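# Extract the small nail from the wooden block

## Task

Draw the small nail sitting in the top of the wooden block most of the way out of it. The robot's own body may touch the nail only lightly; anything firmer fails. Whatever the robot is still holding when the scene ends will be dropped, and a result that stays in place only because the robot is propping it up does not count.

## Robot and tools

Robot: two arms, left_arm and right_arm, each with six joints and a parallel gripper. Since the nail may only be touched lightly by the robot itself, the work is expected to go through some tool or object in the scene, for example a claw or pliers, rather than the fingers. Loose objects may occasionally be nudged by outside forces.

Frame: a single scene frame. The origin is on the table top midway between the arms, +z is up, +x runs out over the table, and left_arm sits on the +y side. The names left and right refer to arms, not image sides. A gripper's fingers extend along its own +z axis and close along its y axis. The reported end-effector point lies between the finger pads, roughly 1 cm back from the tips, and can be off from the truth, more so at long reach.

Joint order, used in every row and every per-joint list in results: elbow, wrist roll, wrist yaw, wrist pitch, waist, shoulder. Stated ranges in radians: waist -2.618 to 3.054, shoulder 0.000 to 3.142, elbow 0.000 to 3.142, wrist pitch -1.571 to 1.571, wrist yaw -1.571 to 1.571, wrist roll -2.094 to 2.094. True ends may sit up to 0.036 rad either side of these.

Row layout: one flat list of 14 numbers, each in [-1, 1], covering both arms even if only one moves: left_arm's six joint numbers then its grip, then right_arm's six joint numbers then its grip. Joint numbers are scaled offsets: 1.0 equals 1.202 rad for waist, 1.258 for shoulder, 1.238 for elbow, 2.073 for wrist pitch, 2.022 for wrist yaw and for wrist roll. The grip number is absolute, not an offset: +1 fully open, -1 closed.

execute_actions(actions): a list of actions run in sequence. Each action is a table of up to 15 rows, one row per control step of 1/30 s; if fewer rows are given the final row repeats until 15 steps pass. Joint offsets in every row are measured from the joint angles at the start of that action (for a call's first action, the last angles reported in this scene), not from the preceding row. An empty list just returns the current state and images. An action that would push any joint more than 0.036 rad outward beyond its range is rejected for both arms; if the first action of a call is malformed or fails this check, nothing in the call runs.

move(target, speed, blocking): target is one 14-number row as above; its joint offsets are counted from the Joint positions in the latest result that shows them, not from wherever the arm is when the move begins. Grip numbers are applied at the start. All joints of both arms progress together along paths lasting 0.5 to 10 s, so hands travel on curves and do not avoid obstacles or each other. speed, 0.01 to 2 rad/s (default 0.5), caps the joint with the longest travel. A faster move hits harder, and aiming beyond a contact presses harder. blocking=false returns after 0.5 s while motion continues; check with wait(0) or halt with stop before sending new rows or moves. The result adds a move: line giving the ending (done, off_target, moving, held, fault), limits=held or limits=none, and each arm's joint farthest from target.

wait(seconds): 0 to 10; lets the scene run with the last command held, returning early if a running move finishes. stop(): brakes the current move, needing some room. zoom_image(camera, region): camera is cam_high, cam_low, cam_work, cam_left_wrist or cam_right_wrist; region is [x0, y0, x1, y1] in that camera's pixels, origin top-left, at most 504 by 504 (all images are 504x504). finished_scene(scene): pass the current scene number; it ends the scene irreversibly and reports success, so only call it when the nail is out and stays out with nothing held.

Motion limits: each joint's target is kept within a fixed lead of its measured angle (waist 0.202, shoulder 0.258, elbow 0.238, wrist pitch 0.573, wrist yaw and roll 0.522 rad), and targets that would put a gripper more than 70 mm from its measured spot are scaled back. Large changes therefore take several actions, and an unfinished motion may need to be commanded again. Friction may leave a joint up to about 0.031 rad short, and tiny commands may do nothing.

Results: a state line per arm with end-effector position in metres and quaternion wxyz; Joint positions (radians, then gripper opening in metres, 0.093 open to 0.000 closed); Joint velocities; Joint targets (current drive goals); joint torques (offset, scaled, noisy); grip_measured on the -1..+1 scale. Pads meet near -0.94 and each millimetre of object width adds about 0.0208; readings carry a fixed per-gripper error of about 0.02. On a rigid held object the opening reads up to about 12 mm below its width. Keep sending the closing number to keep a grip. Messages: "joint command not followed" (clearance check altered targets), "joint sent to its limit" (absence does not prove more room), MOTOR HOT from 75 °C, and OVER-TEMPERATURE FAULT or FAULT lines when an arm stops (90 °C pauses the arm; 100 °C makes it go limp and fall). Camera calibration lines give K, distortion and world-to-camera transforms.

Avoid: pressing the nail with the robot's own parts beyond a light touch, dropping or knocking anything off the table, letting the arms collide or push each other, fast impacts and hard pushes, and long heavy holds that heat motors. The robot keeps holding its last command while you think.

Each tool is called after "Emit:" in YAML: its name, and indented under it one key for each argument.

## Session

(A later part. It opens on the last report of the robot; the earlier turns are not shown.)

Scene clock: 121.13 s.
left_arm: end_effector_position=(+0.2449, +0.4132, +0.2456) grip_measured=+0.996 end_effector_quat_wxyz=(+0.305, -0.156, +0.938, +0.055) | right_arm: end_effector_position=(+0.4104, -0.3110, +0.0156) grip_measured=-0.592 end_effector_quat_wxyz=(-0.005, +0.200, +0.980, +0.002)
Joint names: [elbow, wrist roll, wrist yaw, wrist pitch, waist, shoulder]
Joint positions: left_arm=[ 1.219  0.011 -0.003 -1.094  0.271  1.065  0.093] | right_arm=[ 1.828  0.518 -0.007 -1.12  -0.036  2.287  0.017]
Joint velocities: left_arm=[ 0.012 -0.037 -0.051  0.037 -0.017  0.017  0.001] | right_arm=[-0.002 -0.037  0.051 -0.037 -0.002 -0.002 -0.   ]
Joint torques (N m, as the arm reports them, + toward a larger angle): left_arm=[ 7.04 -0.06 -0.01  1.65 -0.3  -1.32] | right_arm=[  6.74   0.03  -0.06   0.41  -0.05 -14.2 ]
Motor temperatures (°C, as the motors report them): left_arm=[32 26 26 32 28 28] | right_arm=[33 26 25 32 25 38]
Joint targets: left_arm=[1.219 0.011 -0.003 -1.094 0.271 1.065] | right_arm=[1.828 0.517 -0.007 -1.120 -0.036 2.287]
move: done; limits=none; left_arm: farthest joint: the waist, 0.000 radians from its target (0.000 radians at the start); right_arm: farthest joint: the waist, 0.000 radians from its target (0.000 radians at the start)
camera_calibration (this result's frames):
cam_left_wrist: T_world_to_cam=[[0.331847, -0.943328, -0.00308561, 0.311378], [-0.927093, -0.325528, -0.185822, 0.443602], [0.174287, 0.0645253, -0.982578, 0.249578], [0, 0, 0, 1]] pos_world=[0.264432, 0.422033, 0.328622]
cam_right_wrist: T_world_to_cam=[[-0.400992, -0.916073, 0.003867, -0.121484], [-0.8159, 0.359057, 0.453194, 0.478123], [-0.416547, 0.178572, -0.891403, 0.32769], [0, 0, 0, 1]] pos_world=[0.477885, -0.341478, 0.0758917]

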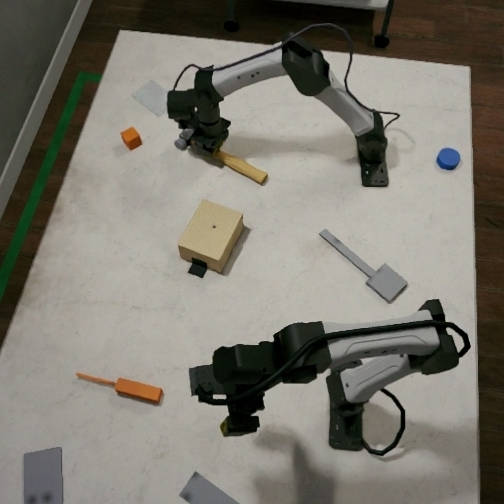

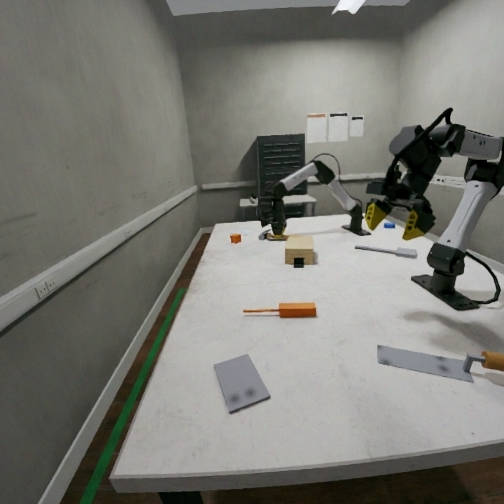

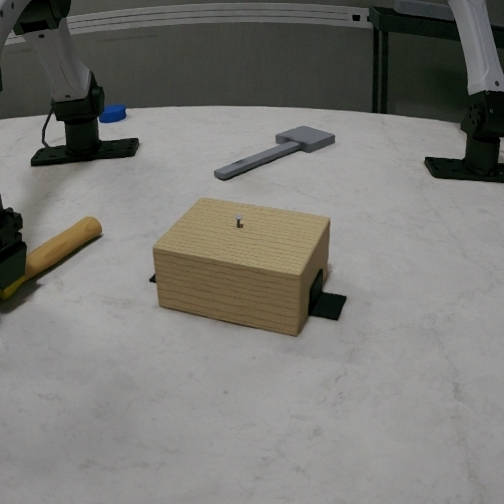

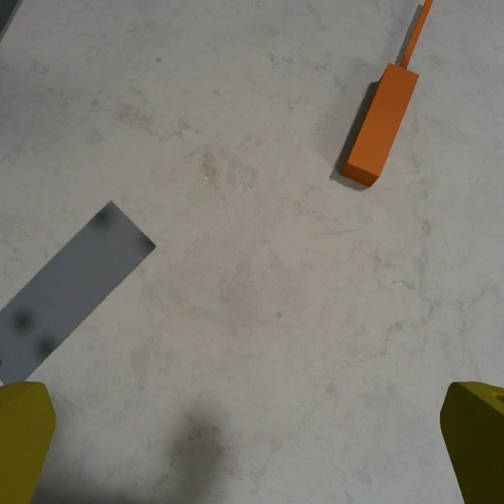

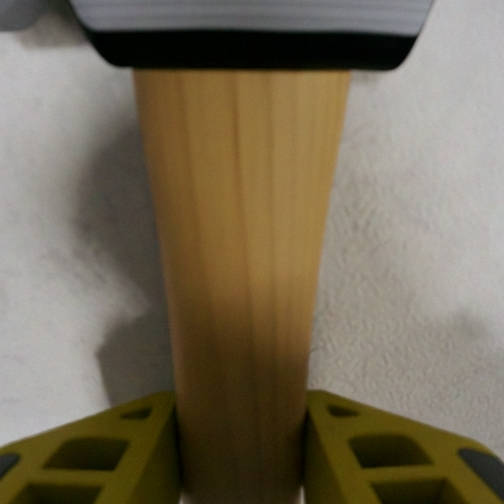

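Emit:
move:
  target: [0,0,0,0,0,0,1, 0,0.34,0,0,-0.08,-0.012,-0.8]
  speed: 0.5

Emit:
move:
  target: [0,0,0,0,0,0,1, 0,0,0,0,0,0,0.3]

Emit:
move:
  target: [0,0,0,0,0,0,1, 0,0,0,0,0,-0.09,0.3]
  speed: 0.3

Emit:
move:
  target: [0,0,0,0,0,0,1, 0,-0.8,0,0,0,0,0.3]
  speed: 1.5

Scene clock: 129.70 s.
left_arm: end_effector_position=(+0.2449, +0.4132, +0.2456) grip_measured=+0.996 end_effector_quat_wxyz=(+0.305, -0.156, +0.938, +0.055) | right_arm: end_effector_position=(+0.4151, -0.3479, +0.0156) grip_measured=-0.593 end_effector_quat_wxyz=(-0.003, +0.549, +0.836, +0.004)
Joint names: [elbow, wrist roll, wrist yaw, wrist pitch, waist, shoulder]
Joint positions: left_arm=[ 1.219  0.011 -0.003 -1.094  0.271  1.065  0.093] | right_arm=[ 1.828  1.191 -0.01  -1.112 -0.122  2.287  0.017]
Joint velocities: left_arm=[ 0.012 -0.051 -0.022  0.051 -0.002  0.017 -0.001] | right_arm=[ 0.017 -0.022  0.051  0.022 -0.002 -0.007  0.001]
Joint torques (N m, as the arm reports them, + toward a larger angle): left_arm=[ 7.12 -0.05 -0.01  1.63 -0.3  -1.29] | right_arm=[  6.97   0.21   0.     0.29  -0.91 -15.54]
Motor temperatures (°C, as the motors report them): left_arm=[33 26 26 32 28 28] | right_arm=[33 26 25 31 25 41]
Joint targets: left_arm=[1.219 0.011 -0.003 -1.094 0.271 1.065] | right_arm=[1.828 1.205 -0.007 -1.120 -0.132 2.272]
move: done; limits=none; left_arm: farthest joint: the waist, 0.000 radians from its target (0.000 radians at the start); right_arm: farthest joint: the shoulder, 0.015 radians from its target (0.015 radians at the start)
camera_calibration (this result's frames):
cam_left_wrist: T_world_to_cam=[[0.331847, -0.943328, -0.00308561, 0.311378], [-0.927093, -0.325528, -0.185822, 0.443602], [0.174287, 0.0645253, -0.982578, 0.249578], [0, 0, 0, 1]] pos_world=[0.264432, 0.422033, 0.328622]
cam_right_wrist: T_world_to_cam=[[-0.92142, -0.388561, 0.00231248, 0.246128], [-0.345567, 0.822157, 0.452373, 0.461041], [-0.177676, 0.416027, -0.891826, 0.319667], [0, 0, 0, 1]] pos_world=[0.442905, -0.416403, 0.0759556]

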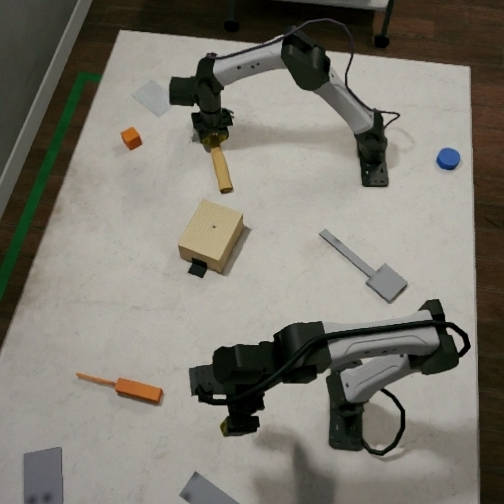

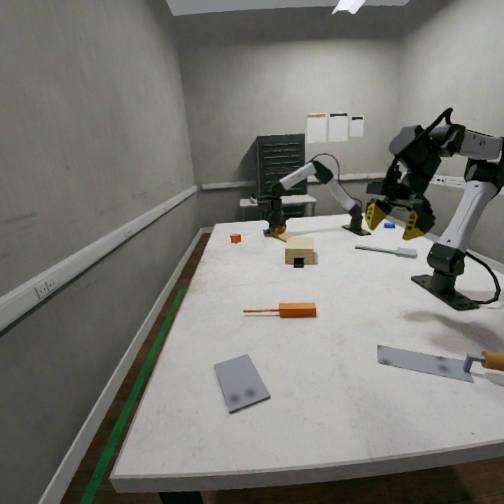

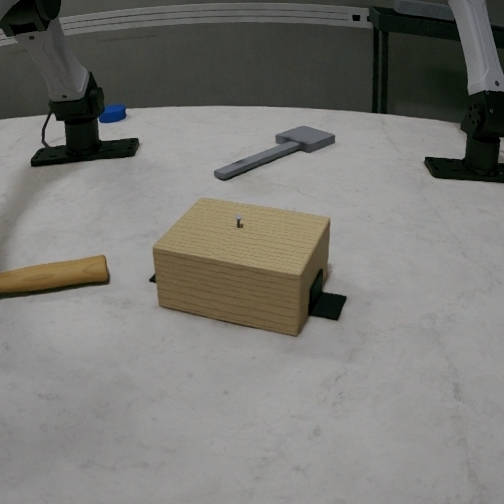

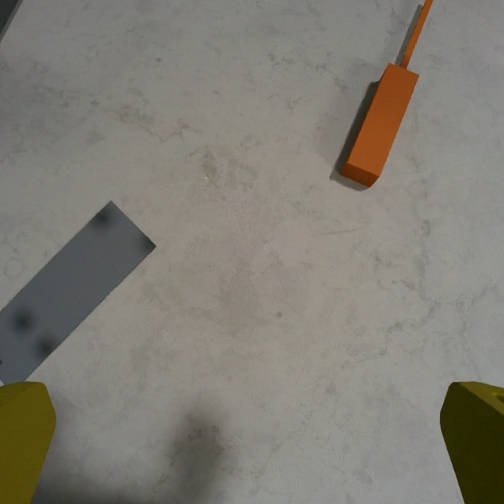

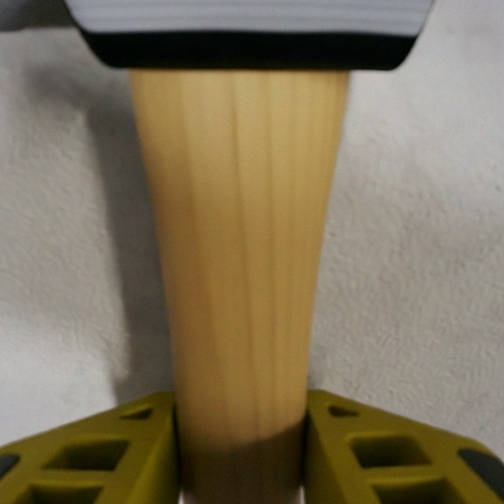

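Scene clock: 130.20 s.
left_arm: end_effector_position=(+0.2449, +0.4132, +0.2456) grip_measured=+0.996 end_effector_quat_wxyz=(+0.305, -0.156, +0.938, +0.055) | right_arm: end_effector_position=(+0.4152, -0.3479, +0.0156) grip_measured=+0.298 end_effector_quat_wxyz=(-0.003, +0.549, +0.836, +0.004)
Joint names: [elbow, wrist roll, wrist yaw, wrist pitch, waist, shoulder]
Joint positions: left_arm=[ 1.219  0.011 -0.003 -1.094  0.271  1.065  0.093] | right_arm=[ 1.828  1.191 -0.01  -1.112 -0.122  2.287  0.06 ]
Joint velocities: left_arm=[-0.022  0.007 -0.007 -0.022  0.012 -0.017 -0.   ] | right_arm=[-0.002  0.037 -0.022  0.037  0.002 -0.012 -0.001]
Joint torques (N m, as the arm reports them, + toward a larger angle): left_arm=[ 7.11 -0.06 -0.01  1.64 -0.27 -1.29] | right_arm=[  6.78   0.07   0.     0.35  -0.14 -14.06]
Motor temperatures (°C, as the motors report them): left_arm=[33 26 26 32 28 28] | right_arm=[33 26 25 31 25 41]
Joint targets: left_arm=[1.219 0.011 -0.003 -1.094 0.271 1.065] | right_arm=[1.828 1.191 -0.010 -1.112 -0.122 2.287]
move: done; limits=none; left_arm: farthest joint: the waist, 0.000 radians from its target (0.000 radians at the start); right_arm: farthest joint: the waist, 0.000 radians from its target (0.000 radians at the start)
camera_calibration (this result's frames):
cam_left_wrist: T_world_to_cam=[[0.331847, -0.943328, -0.00308561, 0.311378], [-0.927093, -0.325528, -0.185822, 0.443602], [0.174287, 0.0645253, -0.982578, 0.249578], [0, 0, 0, 1]] pos_world=[0.264432, 0.422033, 0.328622]
cam_right_wrist: T_world_to_cam=[[-0.921421, -0.388561, 0.00195677, 0.24622], [-0.345739, 0.822152, 0.452251, 0.461143], [-0.177336, 0.416037, -0.891889, 0.319546], [0, 0, 0, 1]] pos_world=[0.442974, -0.416401, 0.0759654]

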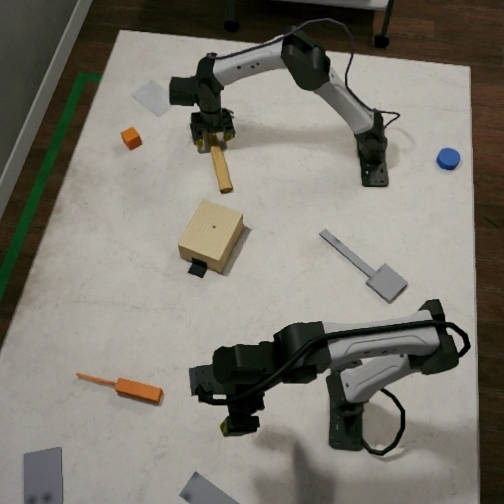

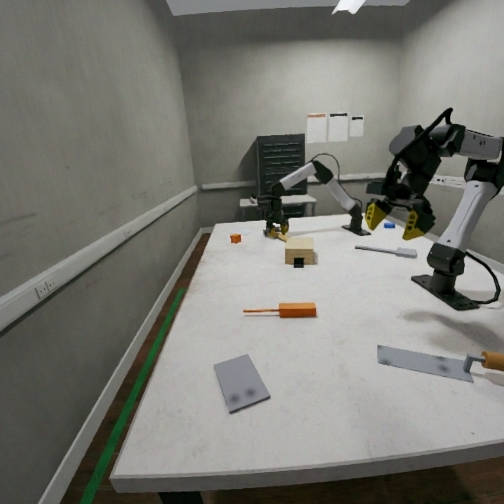

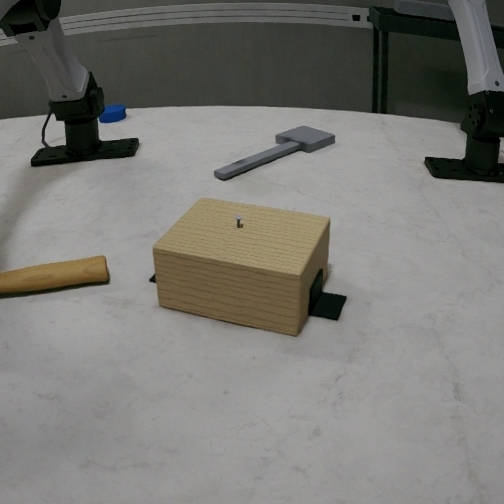

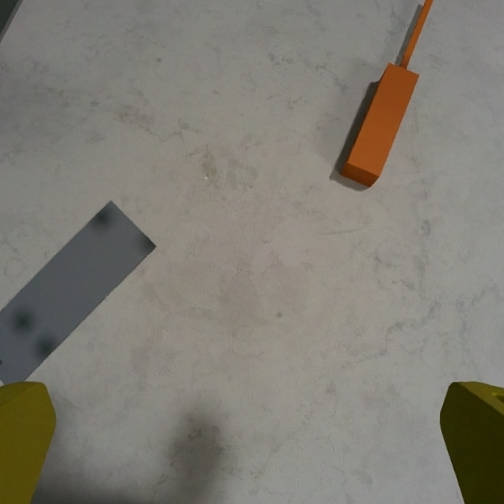

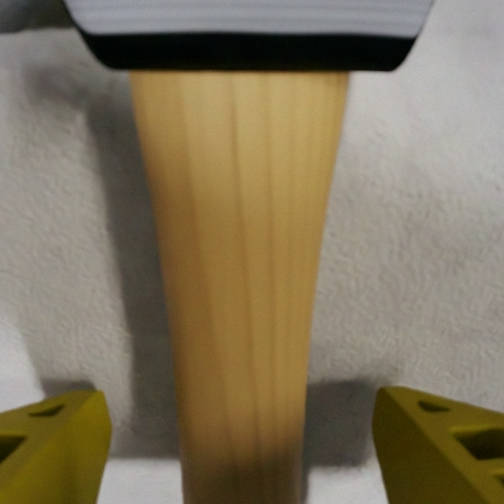

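Scene clock: 131.00 s.
left_arm: end_effector_position=(+0.2449, +0.4132, +0.2456) grip_measured=+0.996 end_effector_quat_wxyz=(+0.305, -0.156, +0.938, +0.055) | right_arm: end_effector_position=(+0.4233, -0.3476, +0.0617) grip_measured=+0.298 end_effector_quat_wxyz=(+0.042, +0.548, +0.835, +0.035)
Joint names: [elbow, wrist roll, wrist yaw, wrist pitch, waist, shoulder]
Joint positions: left_arm=[ 1.219  0.011 -0.003 -1.094  0.271  1.065  0.093] | right_arm=[ 1.828  1.191 -0.01  -1.112 -0.122  2.178  0.06 ]
Joint velocities: left_arm=[ 0.007 -0.007  0.022  0.066  0.002 -0.027 -0.   ] | right_arm=[ 0.002 -0.066  0.066 -0.037 -0.017 -0.007  0.001]
Joint torques (N m, as the arm reports them, + toward a larger angle): left_arm=[ 7.09 -0.05 -0.01  1.63 -0.28 -1.35] | right_arm=[  7.18   0.04   0.     0.59  -0.12 -13.84]
Motor temperatures (°C, as the motors report them): left_arm=[33 26 26 32 28 28] | right_arm=[33 26 25 31 25 41]
Joint targets: left_arm=[1.219 0.011 -0.003 -1.094 0.271 1.065] | right_arm=[1.828 1.191 -0.010 -1.112 -0.122 2.173]
move: done; limits=none; left_arm: farthest joint: the waist, 0.000 radians from its target (0.000 radians at the start); right_arm: farthest joint: the shoulder, 0.004 radians from its target (0.113 radians at the start)
camera_calibration (this result's frames):
cam_left_wrist: T_world_to_cam=[[0.331847, -0.943328, -0.00308561, 0.311378], [-0.927093, -0.325528, -0.185822, 0.443602], [0.174287, 0.0645253, -0.982578, 0.249578], [0, 0, 0, 1]] pos_world=[0.264432, 0.422033, 0.328622]
cam_right_wrist: T_world_to_cam=[[-0.91613, -0.388405, -0.0992341, 0.257784], [-0.392893, 0.820762, 0.414711, 0.464703], [-0.0796284, 0.418918, -0.904526, 0.322432], [0, 0, 0, 1]] pos_world=[0.444417, -0.416358, 0.124512]

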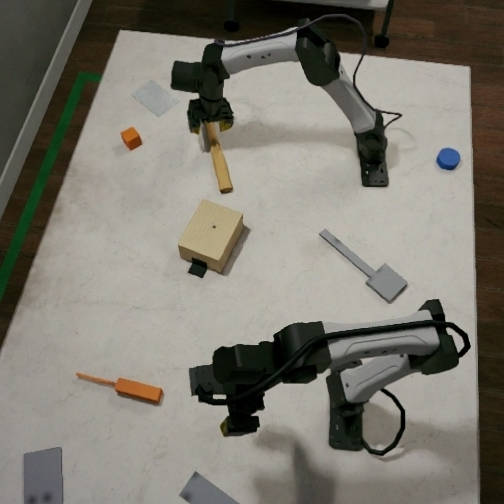

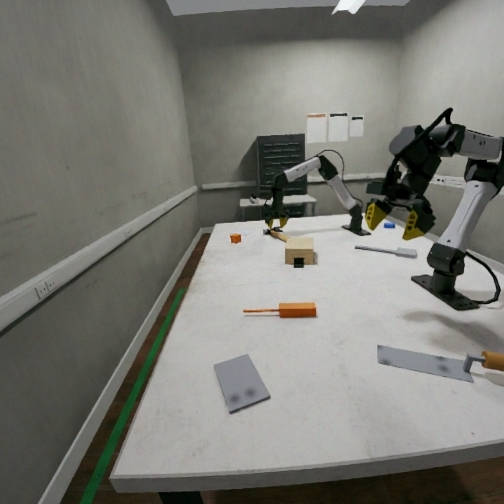

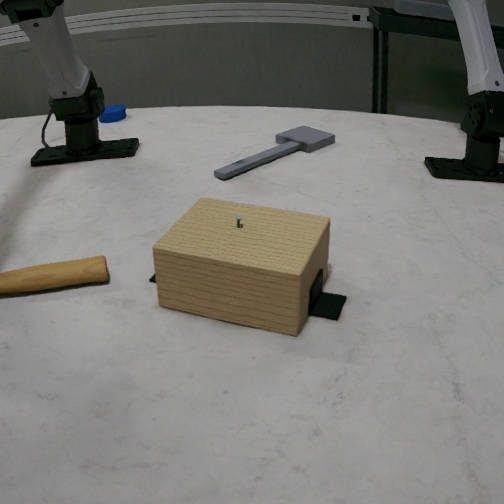

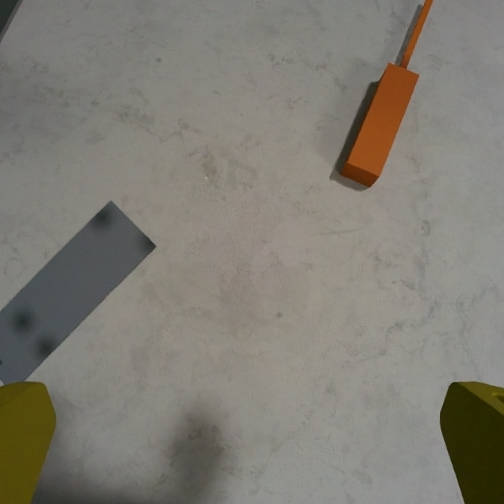

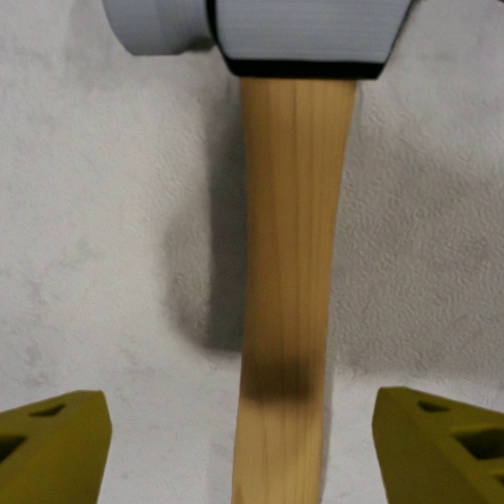

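Scene clock: 133.13 s.
left_arm: end_effector_position=(+0.2449, +0.4132, +0.2456) grip_measured=+0.996 end_effector_quat_wxyz=(+0.305, -0.156, +0.938, +0.055) | right_arm: end_effector_position=(+0.4233, -0.3476, +0.0617) grip_measured=+0.298 end_effector_quat_wxyz=(+0.054, -0.222, +0.973, -0.006)
Joint names: [elbow, wrist roll, wrist yaw, wrist pitch, waist, shoulder]
Joint positions: left_arm=[ 1.219  0.011 -0.003 -1.094  0.271  1.065  0.093] | right_arm=[ 1.828 -0.419 -0.01  -1.112 -0.122  2.178  0.06 ]
Joint velocities: left_arm=[-0.002  0.007 -0.007  0.007 -0.002 -0.002 -0.   ] | right_arm=[ 0.007  0.007 -0.037  0.037 -0.012  0.007  0.   ]
Joint torques (N m, as the arm reports them, + toward a larger angle): left_arm=[ 7.12 -0.04  0.    1.64 -0.27 -1.33] | right_arm=[  7.22  -0.04  -0.06   0.68  -0.15 -13.6 ]
Motor temperatures (°C, as the motors report them): left_arm=[33 26 26 32 28 28] | right_arm=[33 26 25 31 25 42]
Joint targets: left_arm=[1.219 0.011 -0.003 -1.094 0.271 1.065] | right_arm=[1.828 -0.427 -0.010 -1.112 -0.122 2.178]
move: done; limits=none; left_arm: farthest joint: the waist, 0.000 radians from its target (0.000 radians at the start); right_arm: farthest joint: the wrist roll, 0.007 radians from its target (1.617 radians at the start)
camera_calibration (this result's frames):
cam_left_wrist: T_world_to_cam=[[0.331847, -0.943328, -0.00308561, 0.311378], [-0.927093, -0.325528, -0.185822, 0.443602], [0.174287, 0.0645253, -0.982578, 0.249578], [0, 0, 0, 1]] pos_world=[0.264432, 0.422033, 0.328622]
cam_right_wrist: T_world_to_cam=[[0.422512, -0.905469, 0.0401101, -0.497195], [-0.855177, -0.383602, 0.348599, 0.245816], [-0.30026, -0.181589, -0.936413, 0.20905], [0, 0, 0, 1]] pos_world=[0.483056, -0.317939, 0.130008]

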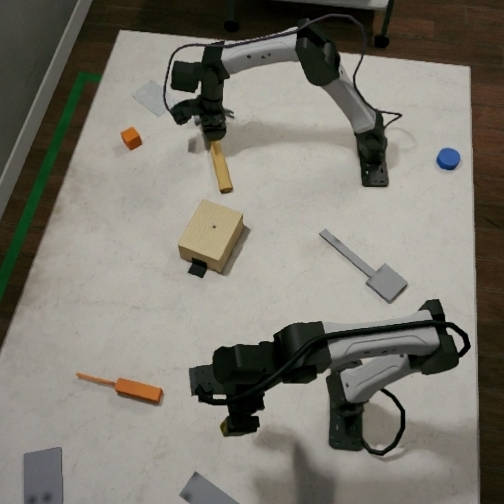

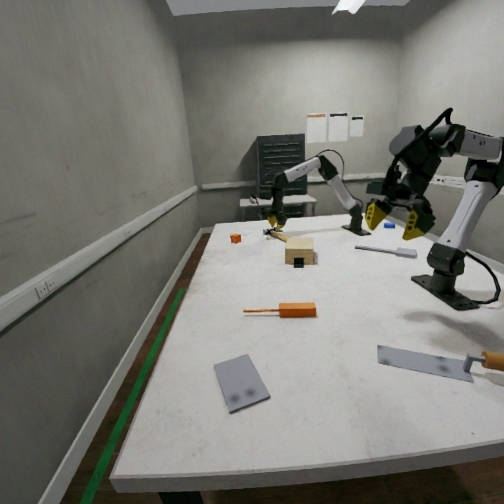

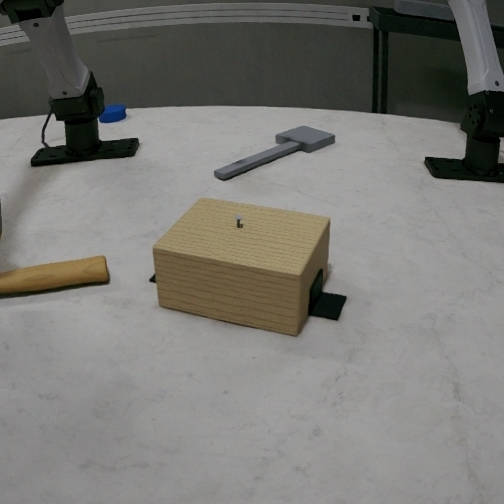

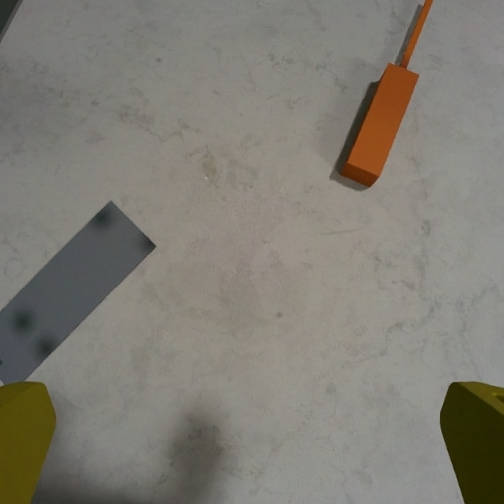

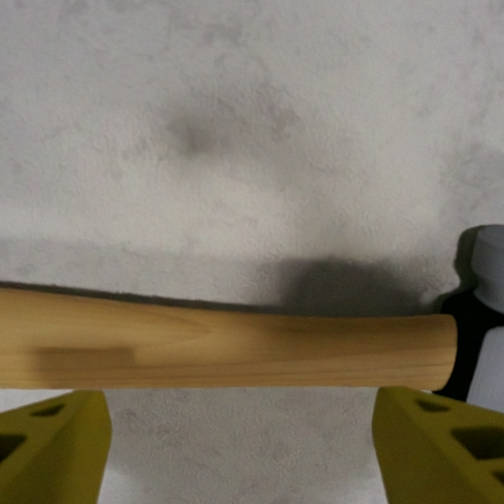

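Emit:
move:
  target: [0,0,0,0,0,0,1, 0,-0.761,0,0,0,0,0.3]
  speed: 1.5

Emit:
move:
  target: [0,0,0,0,0,0,1, 0,0,0,0,0,0.098,0.3]
  speed: 0.15

Emit:
move:
  target: [0,0,0,0,0,0,1, 0,0,0,0,0,0,-1]

Scene clock: 140.63 s.
left_arm: end_effector_position=(+0.2449, +0.4132, +0.2456) grip_measured=+0.996 end_effector_quat_wxyz=(+0.305, -0.156, +0.938, +0.055) | right_arm: end_effector_position=(+0.4233, -0.3476, +0.0617) grip_measured=+0.298 end_effector_quat_wxyz=(-0.035, +0.835, -0.548, +0.042)
Joint names: [elbow, wrist roll, wrist yaw, wrist pitch, waist, shoulder]
Joint positions: left_arm=[ 1.219  0.011 -0.003 -1.094  0.271  1.065  0.093] | right_arm=[ 1.828 -1.951 -0.01  -1.112 -0.122  2.178  0.06 ]
Joint velocities: left_arm=[-0.002 -0.066 -0.022  0.022  0.022 -0.002 -0.001] | right_arm=[-0.012 -0.007  0.066  0.051 -0.002 -0.027 -0.   ]
Joint torques (N m, as the arm reports them, + toward a larger angle): left_arm=[ 7.09 -0.06 -0.01  1.64 -0.3  -1.34] | right_arm=[  6.99  -0.06  -0.12   0.54  -0.05 -13.44]
Motor temperatures (°C, as the motors report them): left_arm=[33 26 26 33 28 28] | right_arm=[33 26 25 31 25 43]
Joint targets: left_arm=[1.219 0.011 -0.003 -1.094 0.271 1.065] | right_arm=[1.828 -1.958 -0.010 -1.112 -0.122 2.178]
move: done; limits=none; left_arm: farthest joint: the waist, 0.000 radians from its target (0.000 radians at the start); right_arm: farthest joint: the wrist roll, 0.007 radians from its target (1.538 radians at the start)
camera_calibration (this result's frames):
cam_left_wrist: T_world_to_cam=[[0.331847, -0.943328, -0.00308561, 0.311378], [-0.927093, -0.325528, -0.185822, 0.443602], [0.174287, 0.0645253, -0.982578, 0.249578], [0, 0, 0, 1]] pos_world=[0.264432, 0.422033, 0.328622]
cam_right_wrist: T_world_to_cam=[[0.914937, 0.388126, 0.110672, -0.260324], [0.296409, -0.832299, 0.468422, -0.405013], [0.273919, -0.395772, -0.876546, -0.112145], [0, 0, 0, 1]] pos_world=[0.388949, -0.280438, 0.120227]

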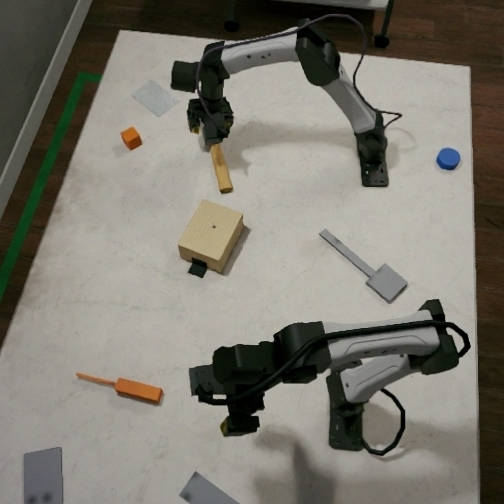

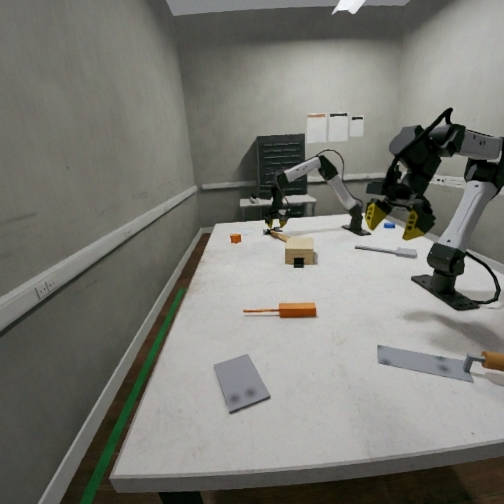

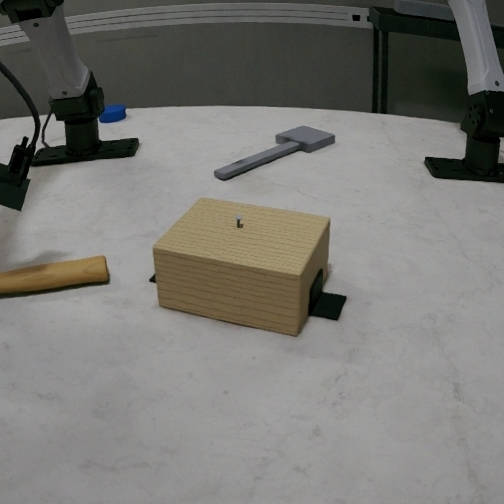

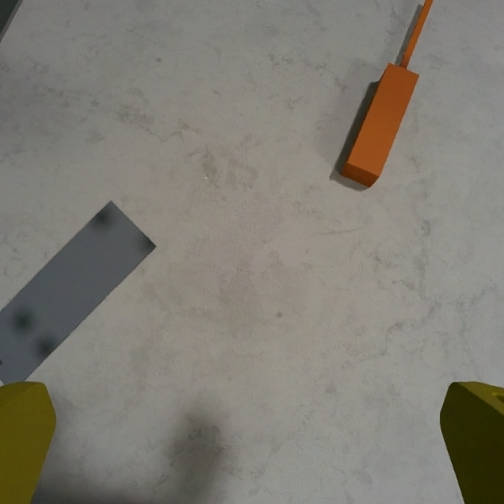

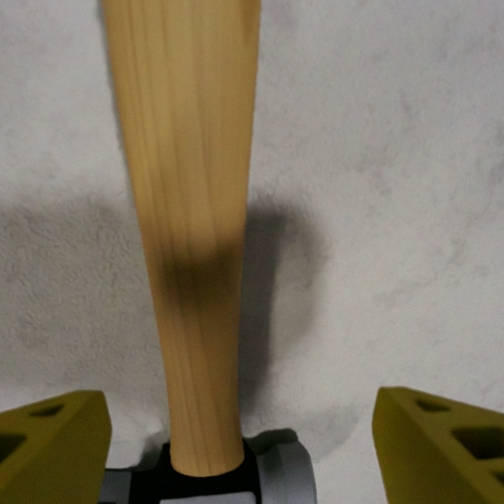

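Scene clock: 141.80 s.
left_arm: end_effector_position=(+0.2449, +0.4132, +0.2456) grip_measured=+0.996 end_effector_quat_wxyz=(+0.305, -0.156, +0.938, +0.055) | right_arm: end_effector_position=(+0.4148, -0.3479, +0.0140) grip_measured=+0.298 end_effector_quat_wxyz=(-0.003, +0.836, -0.549, -0.004)
Joint names: [elbow, wrist roll, wrist yaw, wrist pitch, waist, shoulder]
Joint positions: left_arm=[ 1.219  0.011 -0.003 -1.094  0.271  1.065  0.093] | right_arm=[ 1.828 -1.951 -0.01  -1.112 -0.122  2.291  0.06 ]
Joint velocities: left_arm=[-0.002  0.066 -0.066 -0.037 -0.012  0.002  0.   ] | right_arm=[-0.007 -0.11   0.095  0.022  0.007  0.002  0.001]
Joint torques (N m, as the arm reports them, + toward a larger angle): left_arm=[ 7.11 -0.04  0.    1.65 -0.28 -1.31] | right_arm=[  6.71   0.    -0.1    0.32  -0.2  -13.17]
Motor temperatures (°C, as the motors report them): left_arm=[33 26 26 33 28 28] | right_arm=[33 26 25 31 25 43]
Joint targets: left_arm=[1.219 0.011 -0.003 -1.094 0.271 1.065] | right_arm=[1.828 -1.951 -0.010 -1.112 -0.122 2.302]
move: done; limits=none; left_arm: farthest joint: the waist, 0.000 radians from its target (0.000 radians at the start); right_arm: farthest joint: the shoulder, 0.011 radians from its target (0.123 radians at the start)
camera_calibration (this result's frames):
cam_left_wrist: T_world_to_cam=[[0.331847, -0.943328, -0.00308561, 0.311378], [-0.927093, -0.325528, -0.185822, 0.443602], [0.174287, 0.0645253, -0.982578, 0.249578], [0, 0, 0, 1]] pos_world=[0.264432, 0.422033, 0.328622]
cam_right_wrist: T_world_to_cam=[[0.921505, 0.38832, 0.00598612, -0.248345], [0.347271, -0.8308, 0.434942, -0.400458], [0.17387, -0.398722, -0.900439, -0.11092], [0, 0, 0, 1]] pos_world=[0.387204, -0.280489, 0.0757859]

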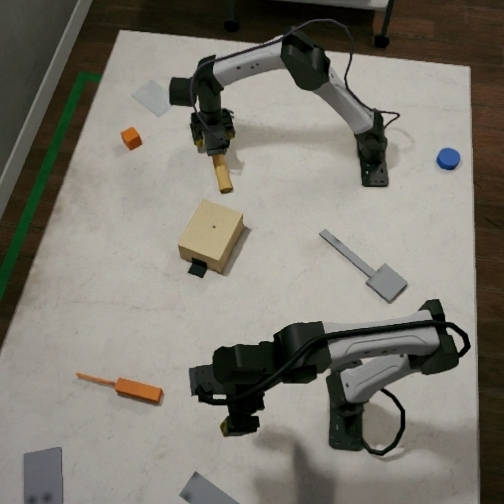

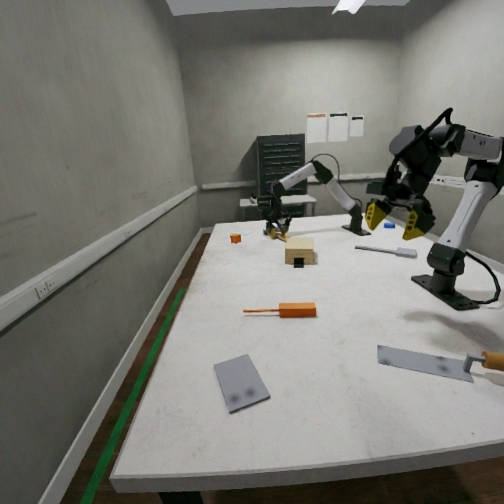

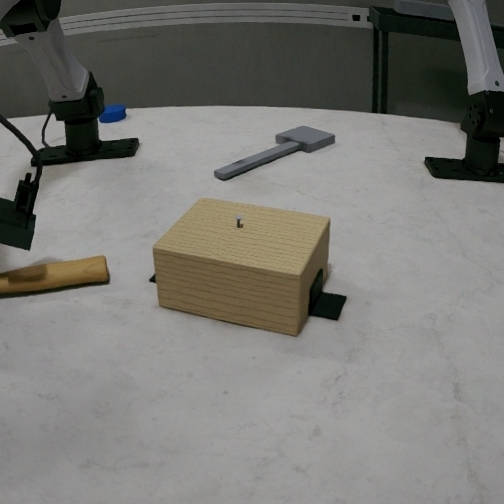

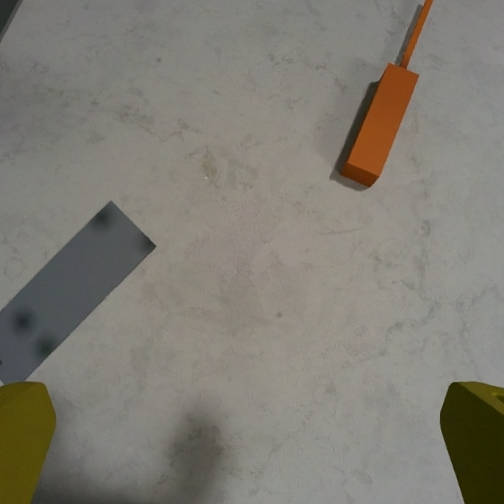

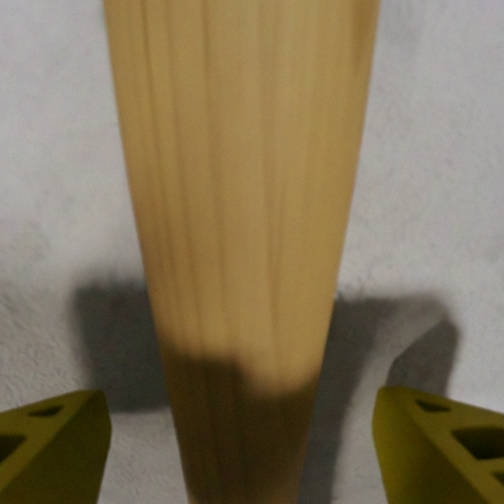

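Scene clock: 142.30 s.
left_arm: end_effector_position=(+0.2449, +0.4132, +0.2456) grip_measured=+0.996 end_effector_quat_wxyz=(+0.305, -0.156, +0.938, +0.055) | right_arm: end_effector_position=(+0.4149, -0.3479, +0.0140) grip_measured=-0.594 end_effector_quat_wxyz=(-0.003, +0.836, -0.549, -0.004)
Joint names: [elbow, wrist roll, wrist yaw, wrist pitch, waist, shoulder]
Joint positions: left_arm=[ 1.219  0.011 -0.003 -1.094  0.271  1.065  0.093] | right_arm=[ 1.828 -1.951 -0.01  -1.111 -0.122  2.291  0.017]
Joint velocities: left_arm=[ 0.007 -0.066  0.051  0.037  0.012 -0.022 -0.   ] | right_arm=[ 0.012 -0.007 -0.037 -0.022 -0.002  0.002  0.   ]
Joint torques (N m, as the arm reports them, + toward a larger angle): left_arm=[ 7.13 -0.06 -0.01  1.63 -0.31 -1.35] | right_arm=[  6.8    0.06  -0.13   0.32  -0.19 -14.1 ]
Motor temperatures (°C, as the motors report them): left_arm=[33 26 26 33 28 28] | right_arm=[33 26 25 31 25 44]
Joint targets: left_arm=[1.219 0.011 -0.003 -1.094 0.271 1.065] | right_arm=[1.828 -1.951 -0.010 -1.112 -0.122 2.291]
move: done; limits=none; left_arm: farthest joint: the waist, 0.000 radians from its target (0.000 radians at the start); right_arm: farthest joint: the wrist pitch, 0.001 radians from its target (0.000 radians at the start)
camera_calibration (this result's frames):
cam_left_wrist: T_world_to_cam=[[0.331847, -0.943328, -0.00308561, 0.311378], [-0.927093, -0.325528, -0.185822, 0.443602], [0.174287, 0.0645253, -0.982578, 0.249578], [0, 0, 0, 1]] pos_world=[0.264432, 0.422033, 0.328622]
cam_right_wrist: T_world_to_cam=[[0.921503, 0.38832, 0.00634187, -0.248435], [0.347105, -0.830805, 0.435065, -0.400422], [0.174213, -0.398712, -0.900377, -0.111075], [0, 0, 0, 1]] pos_world=[0.387273, -0.280487, 0.0757758]

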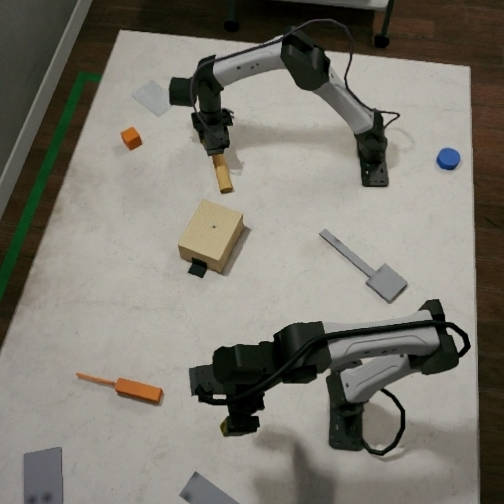

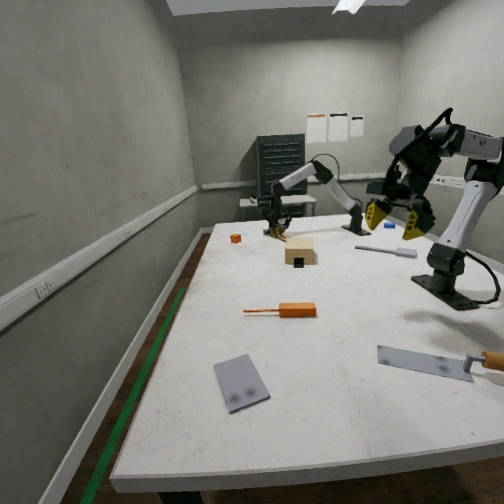

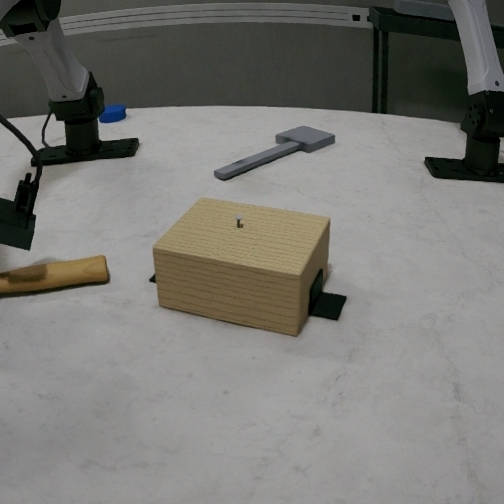

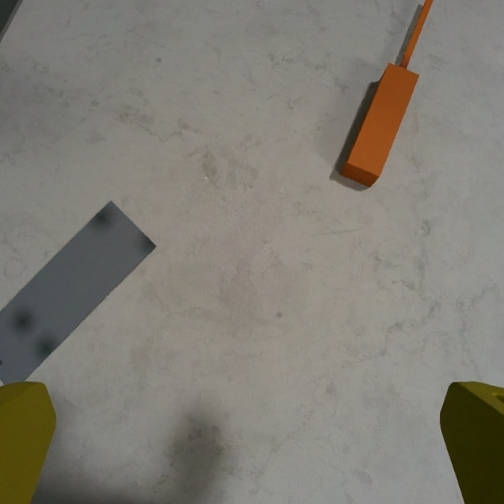

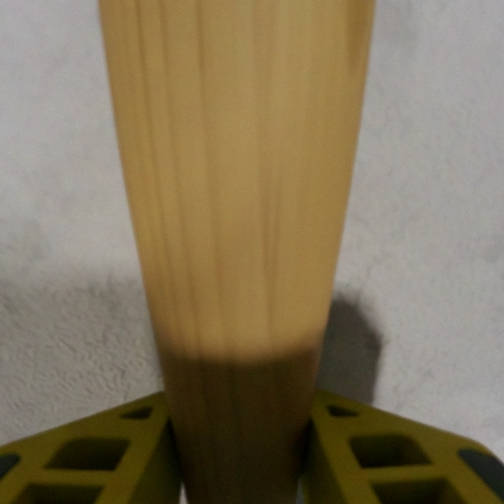

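Emit:
move:
  target: [-0.9,0,0,0.53,-0.92,-0.727,1, 0,0,0,0,0,-0.22,-1]
  speed: 0.8

Scene clock: 157.97 s.
left_arm: end_effector_position=(+0.1737, +0.1524, +0.1919) grip_measured=+0.996 end_effector_quat_wxyz=(+0.638, +0.273, +0.675, -0.250) | right_arm: end_effector_position=(+0.4207, -0.3452, +0.1154) grip_measured=-0.594 end_effector_quat_wxyz=(-0.071, +0.832, -0.544, +0.080)
Joint names: [elbow, wrist roll, wrist yaw, wrist pitch, waist, shoulder]
Joint positions: left_arm=[ 0.123  0.011 -0.002 -0.013 -0.827  0.17   0.093] | right_arm=[ 1.828 -1.951 -0.025 -1.136 -0.122  2.05   0.017]
Joint velocities: left_arm=[ 0.002  0.022  0.051 -0.066  0.002 -0.007  0.   ] | right_arm=[-0.007 -0.007 -0.007 -0.037  0.002 -0.012 -0.001]
Joint torques (N m, as the arm reports them, + toward a larger angle): left_arm=[ 6.61 -0.05  0.    2.48 -0.92  0.81] | right_arm=[  7.42   0.02  -0.03   1.04  -0.09 -15.85]
Motor temperatures (°C, as the motors report them): left_arm=[34 26 26 33 28 28] | right_arm=[33 26 25 31 25 47]
Joint targets: left_arm=[0.104 0.011 -0.003 0.004 -0.835 0.150] | right_arm=[1.828 -1.951 -0.010 -1.112 -0.122 2.014]
move: off_target (right_arm); limits=none; left_arm: farthest joint: the shoulder, 0.020 radians from its target (0.914 radians at the start); right_arm: farthest joint: the shoulder, 0.036 radians from its target (0.276 radians at the start)
camera_calibration (this result's frames):
cam_left_wrist: T_world_to_cam=[[-0.687263, -0.726404, -0.00254017, 0.232633], [-0.349647, 0.333868, -0.875374, 0.21421], [0.636723, -0.600724, -0.48344, 0.151325], [0, 0, 0, 1]] pos_world=[0.138426, 0.188372, 0.261262]
cam_right_wrist: T_world_to_cam=[[0.897373, 0.38743, 0.211233, -0.26924], [0.249291, -0.840086, 0.481777, -0.41176], [0.364109, -0.379675, -0.850453, -0.0988011], [0, 0, 0, 1]] pos_world=[0.380231, -0.279115, 0.171223]

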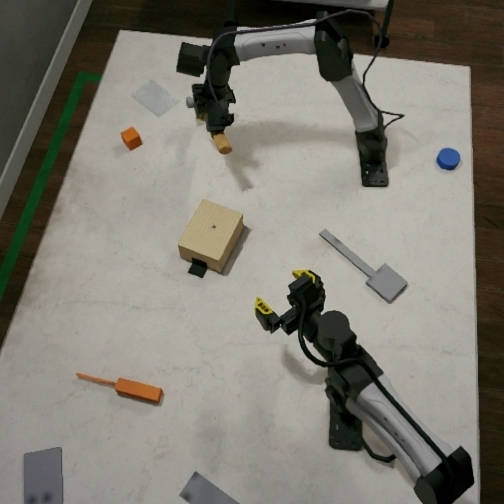

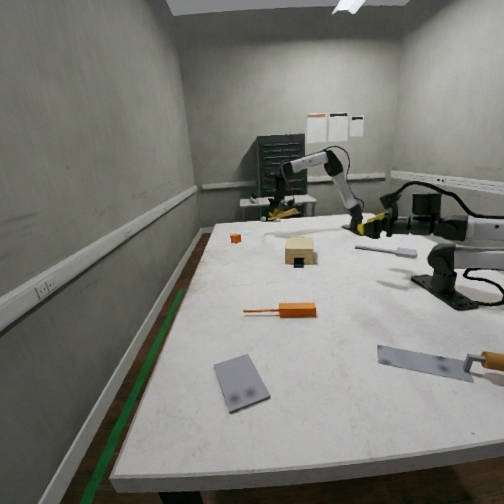

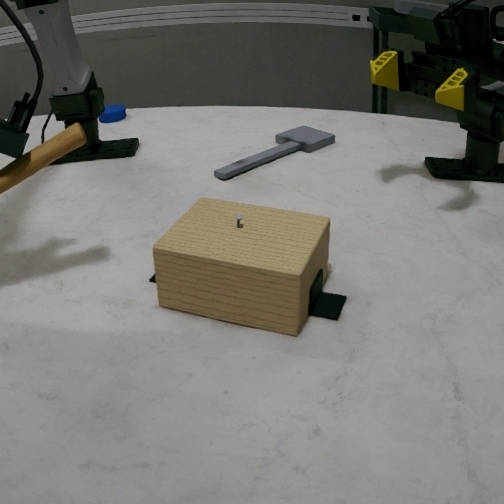

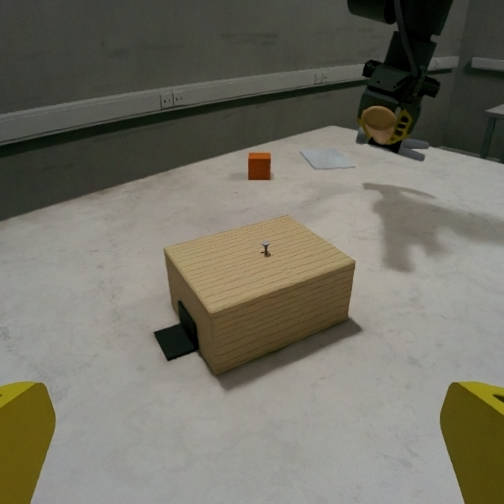

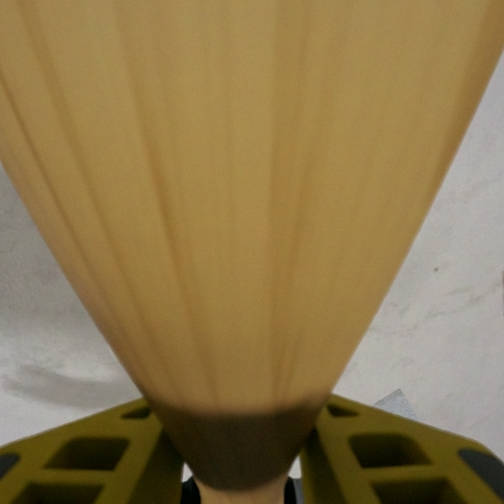

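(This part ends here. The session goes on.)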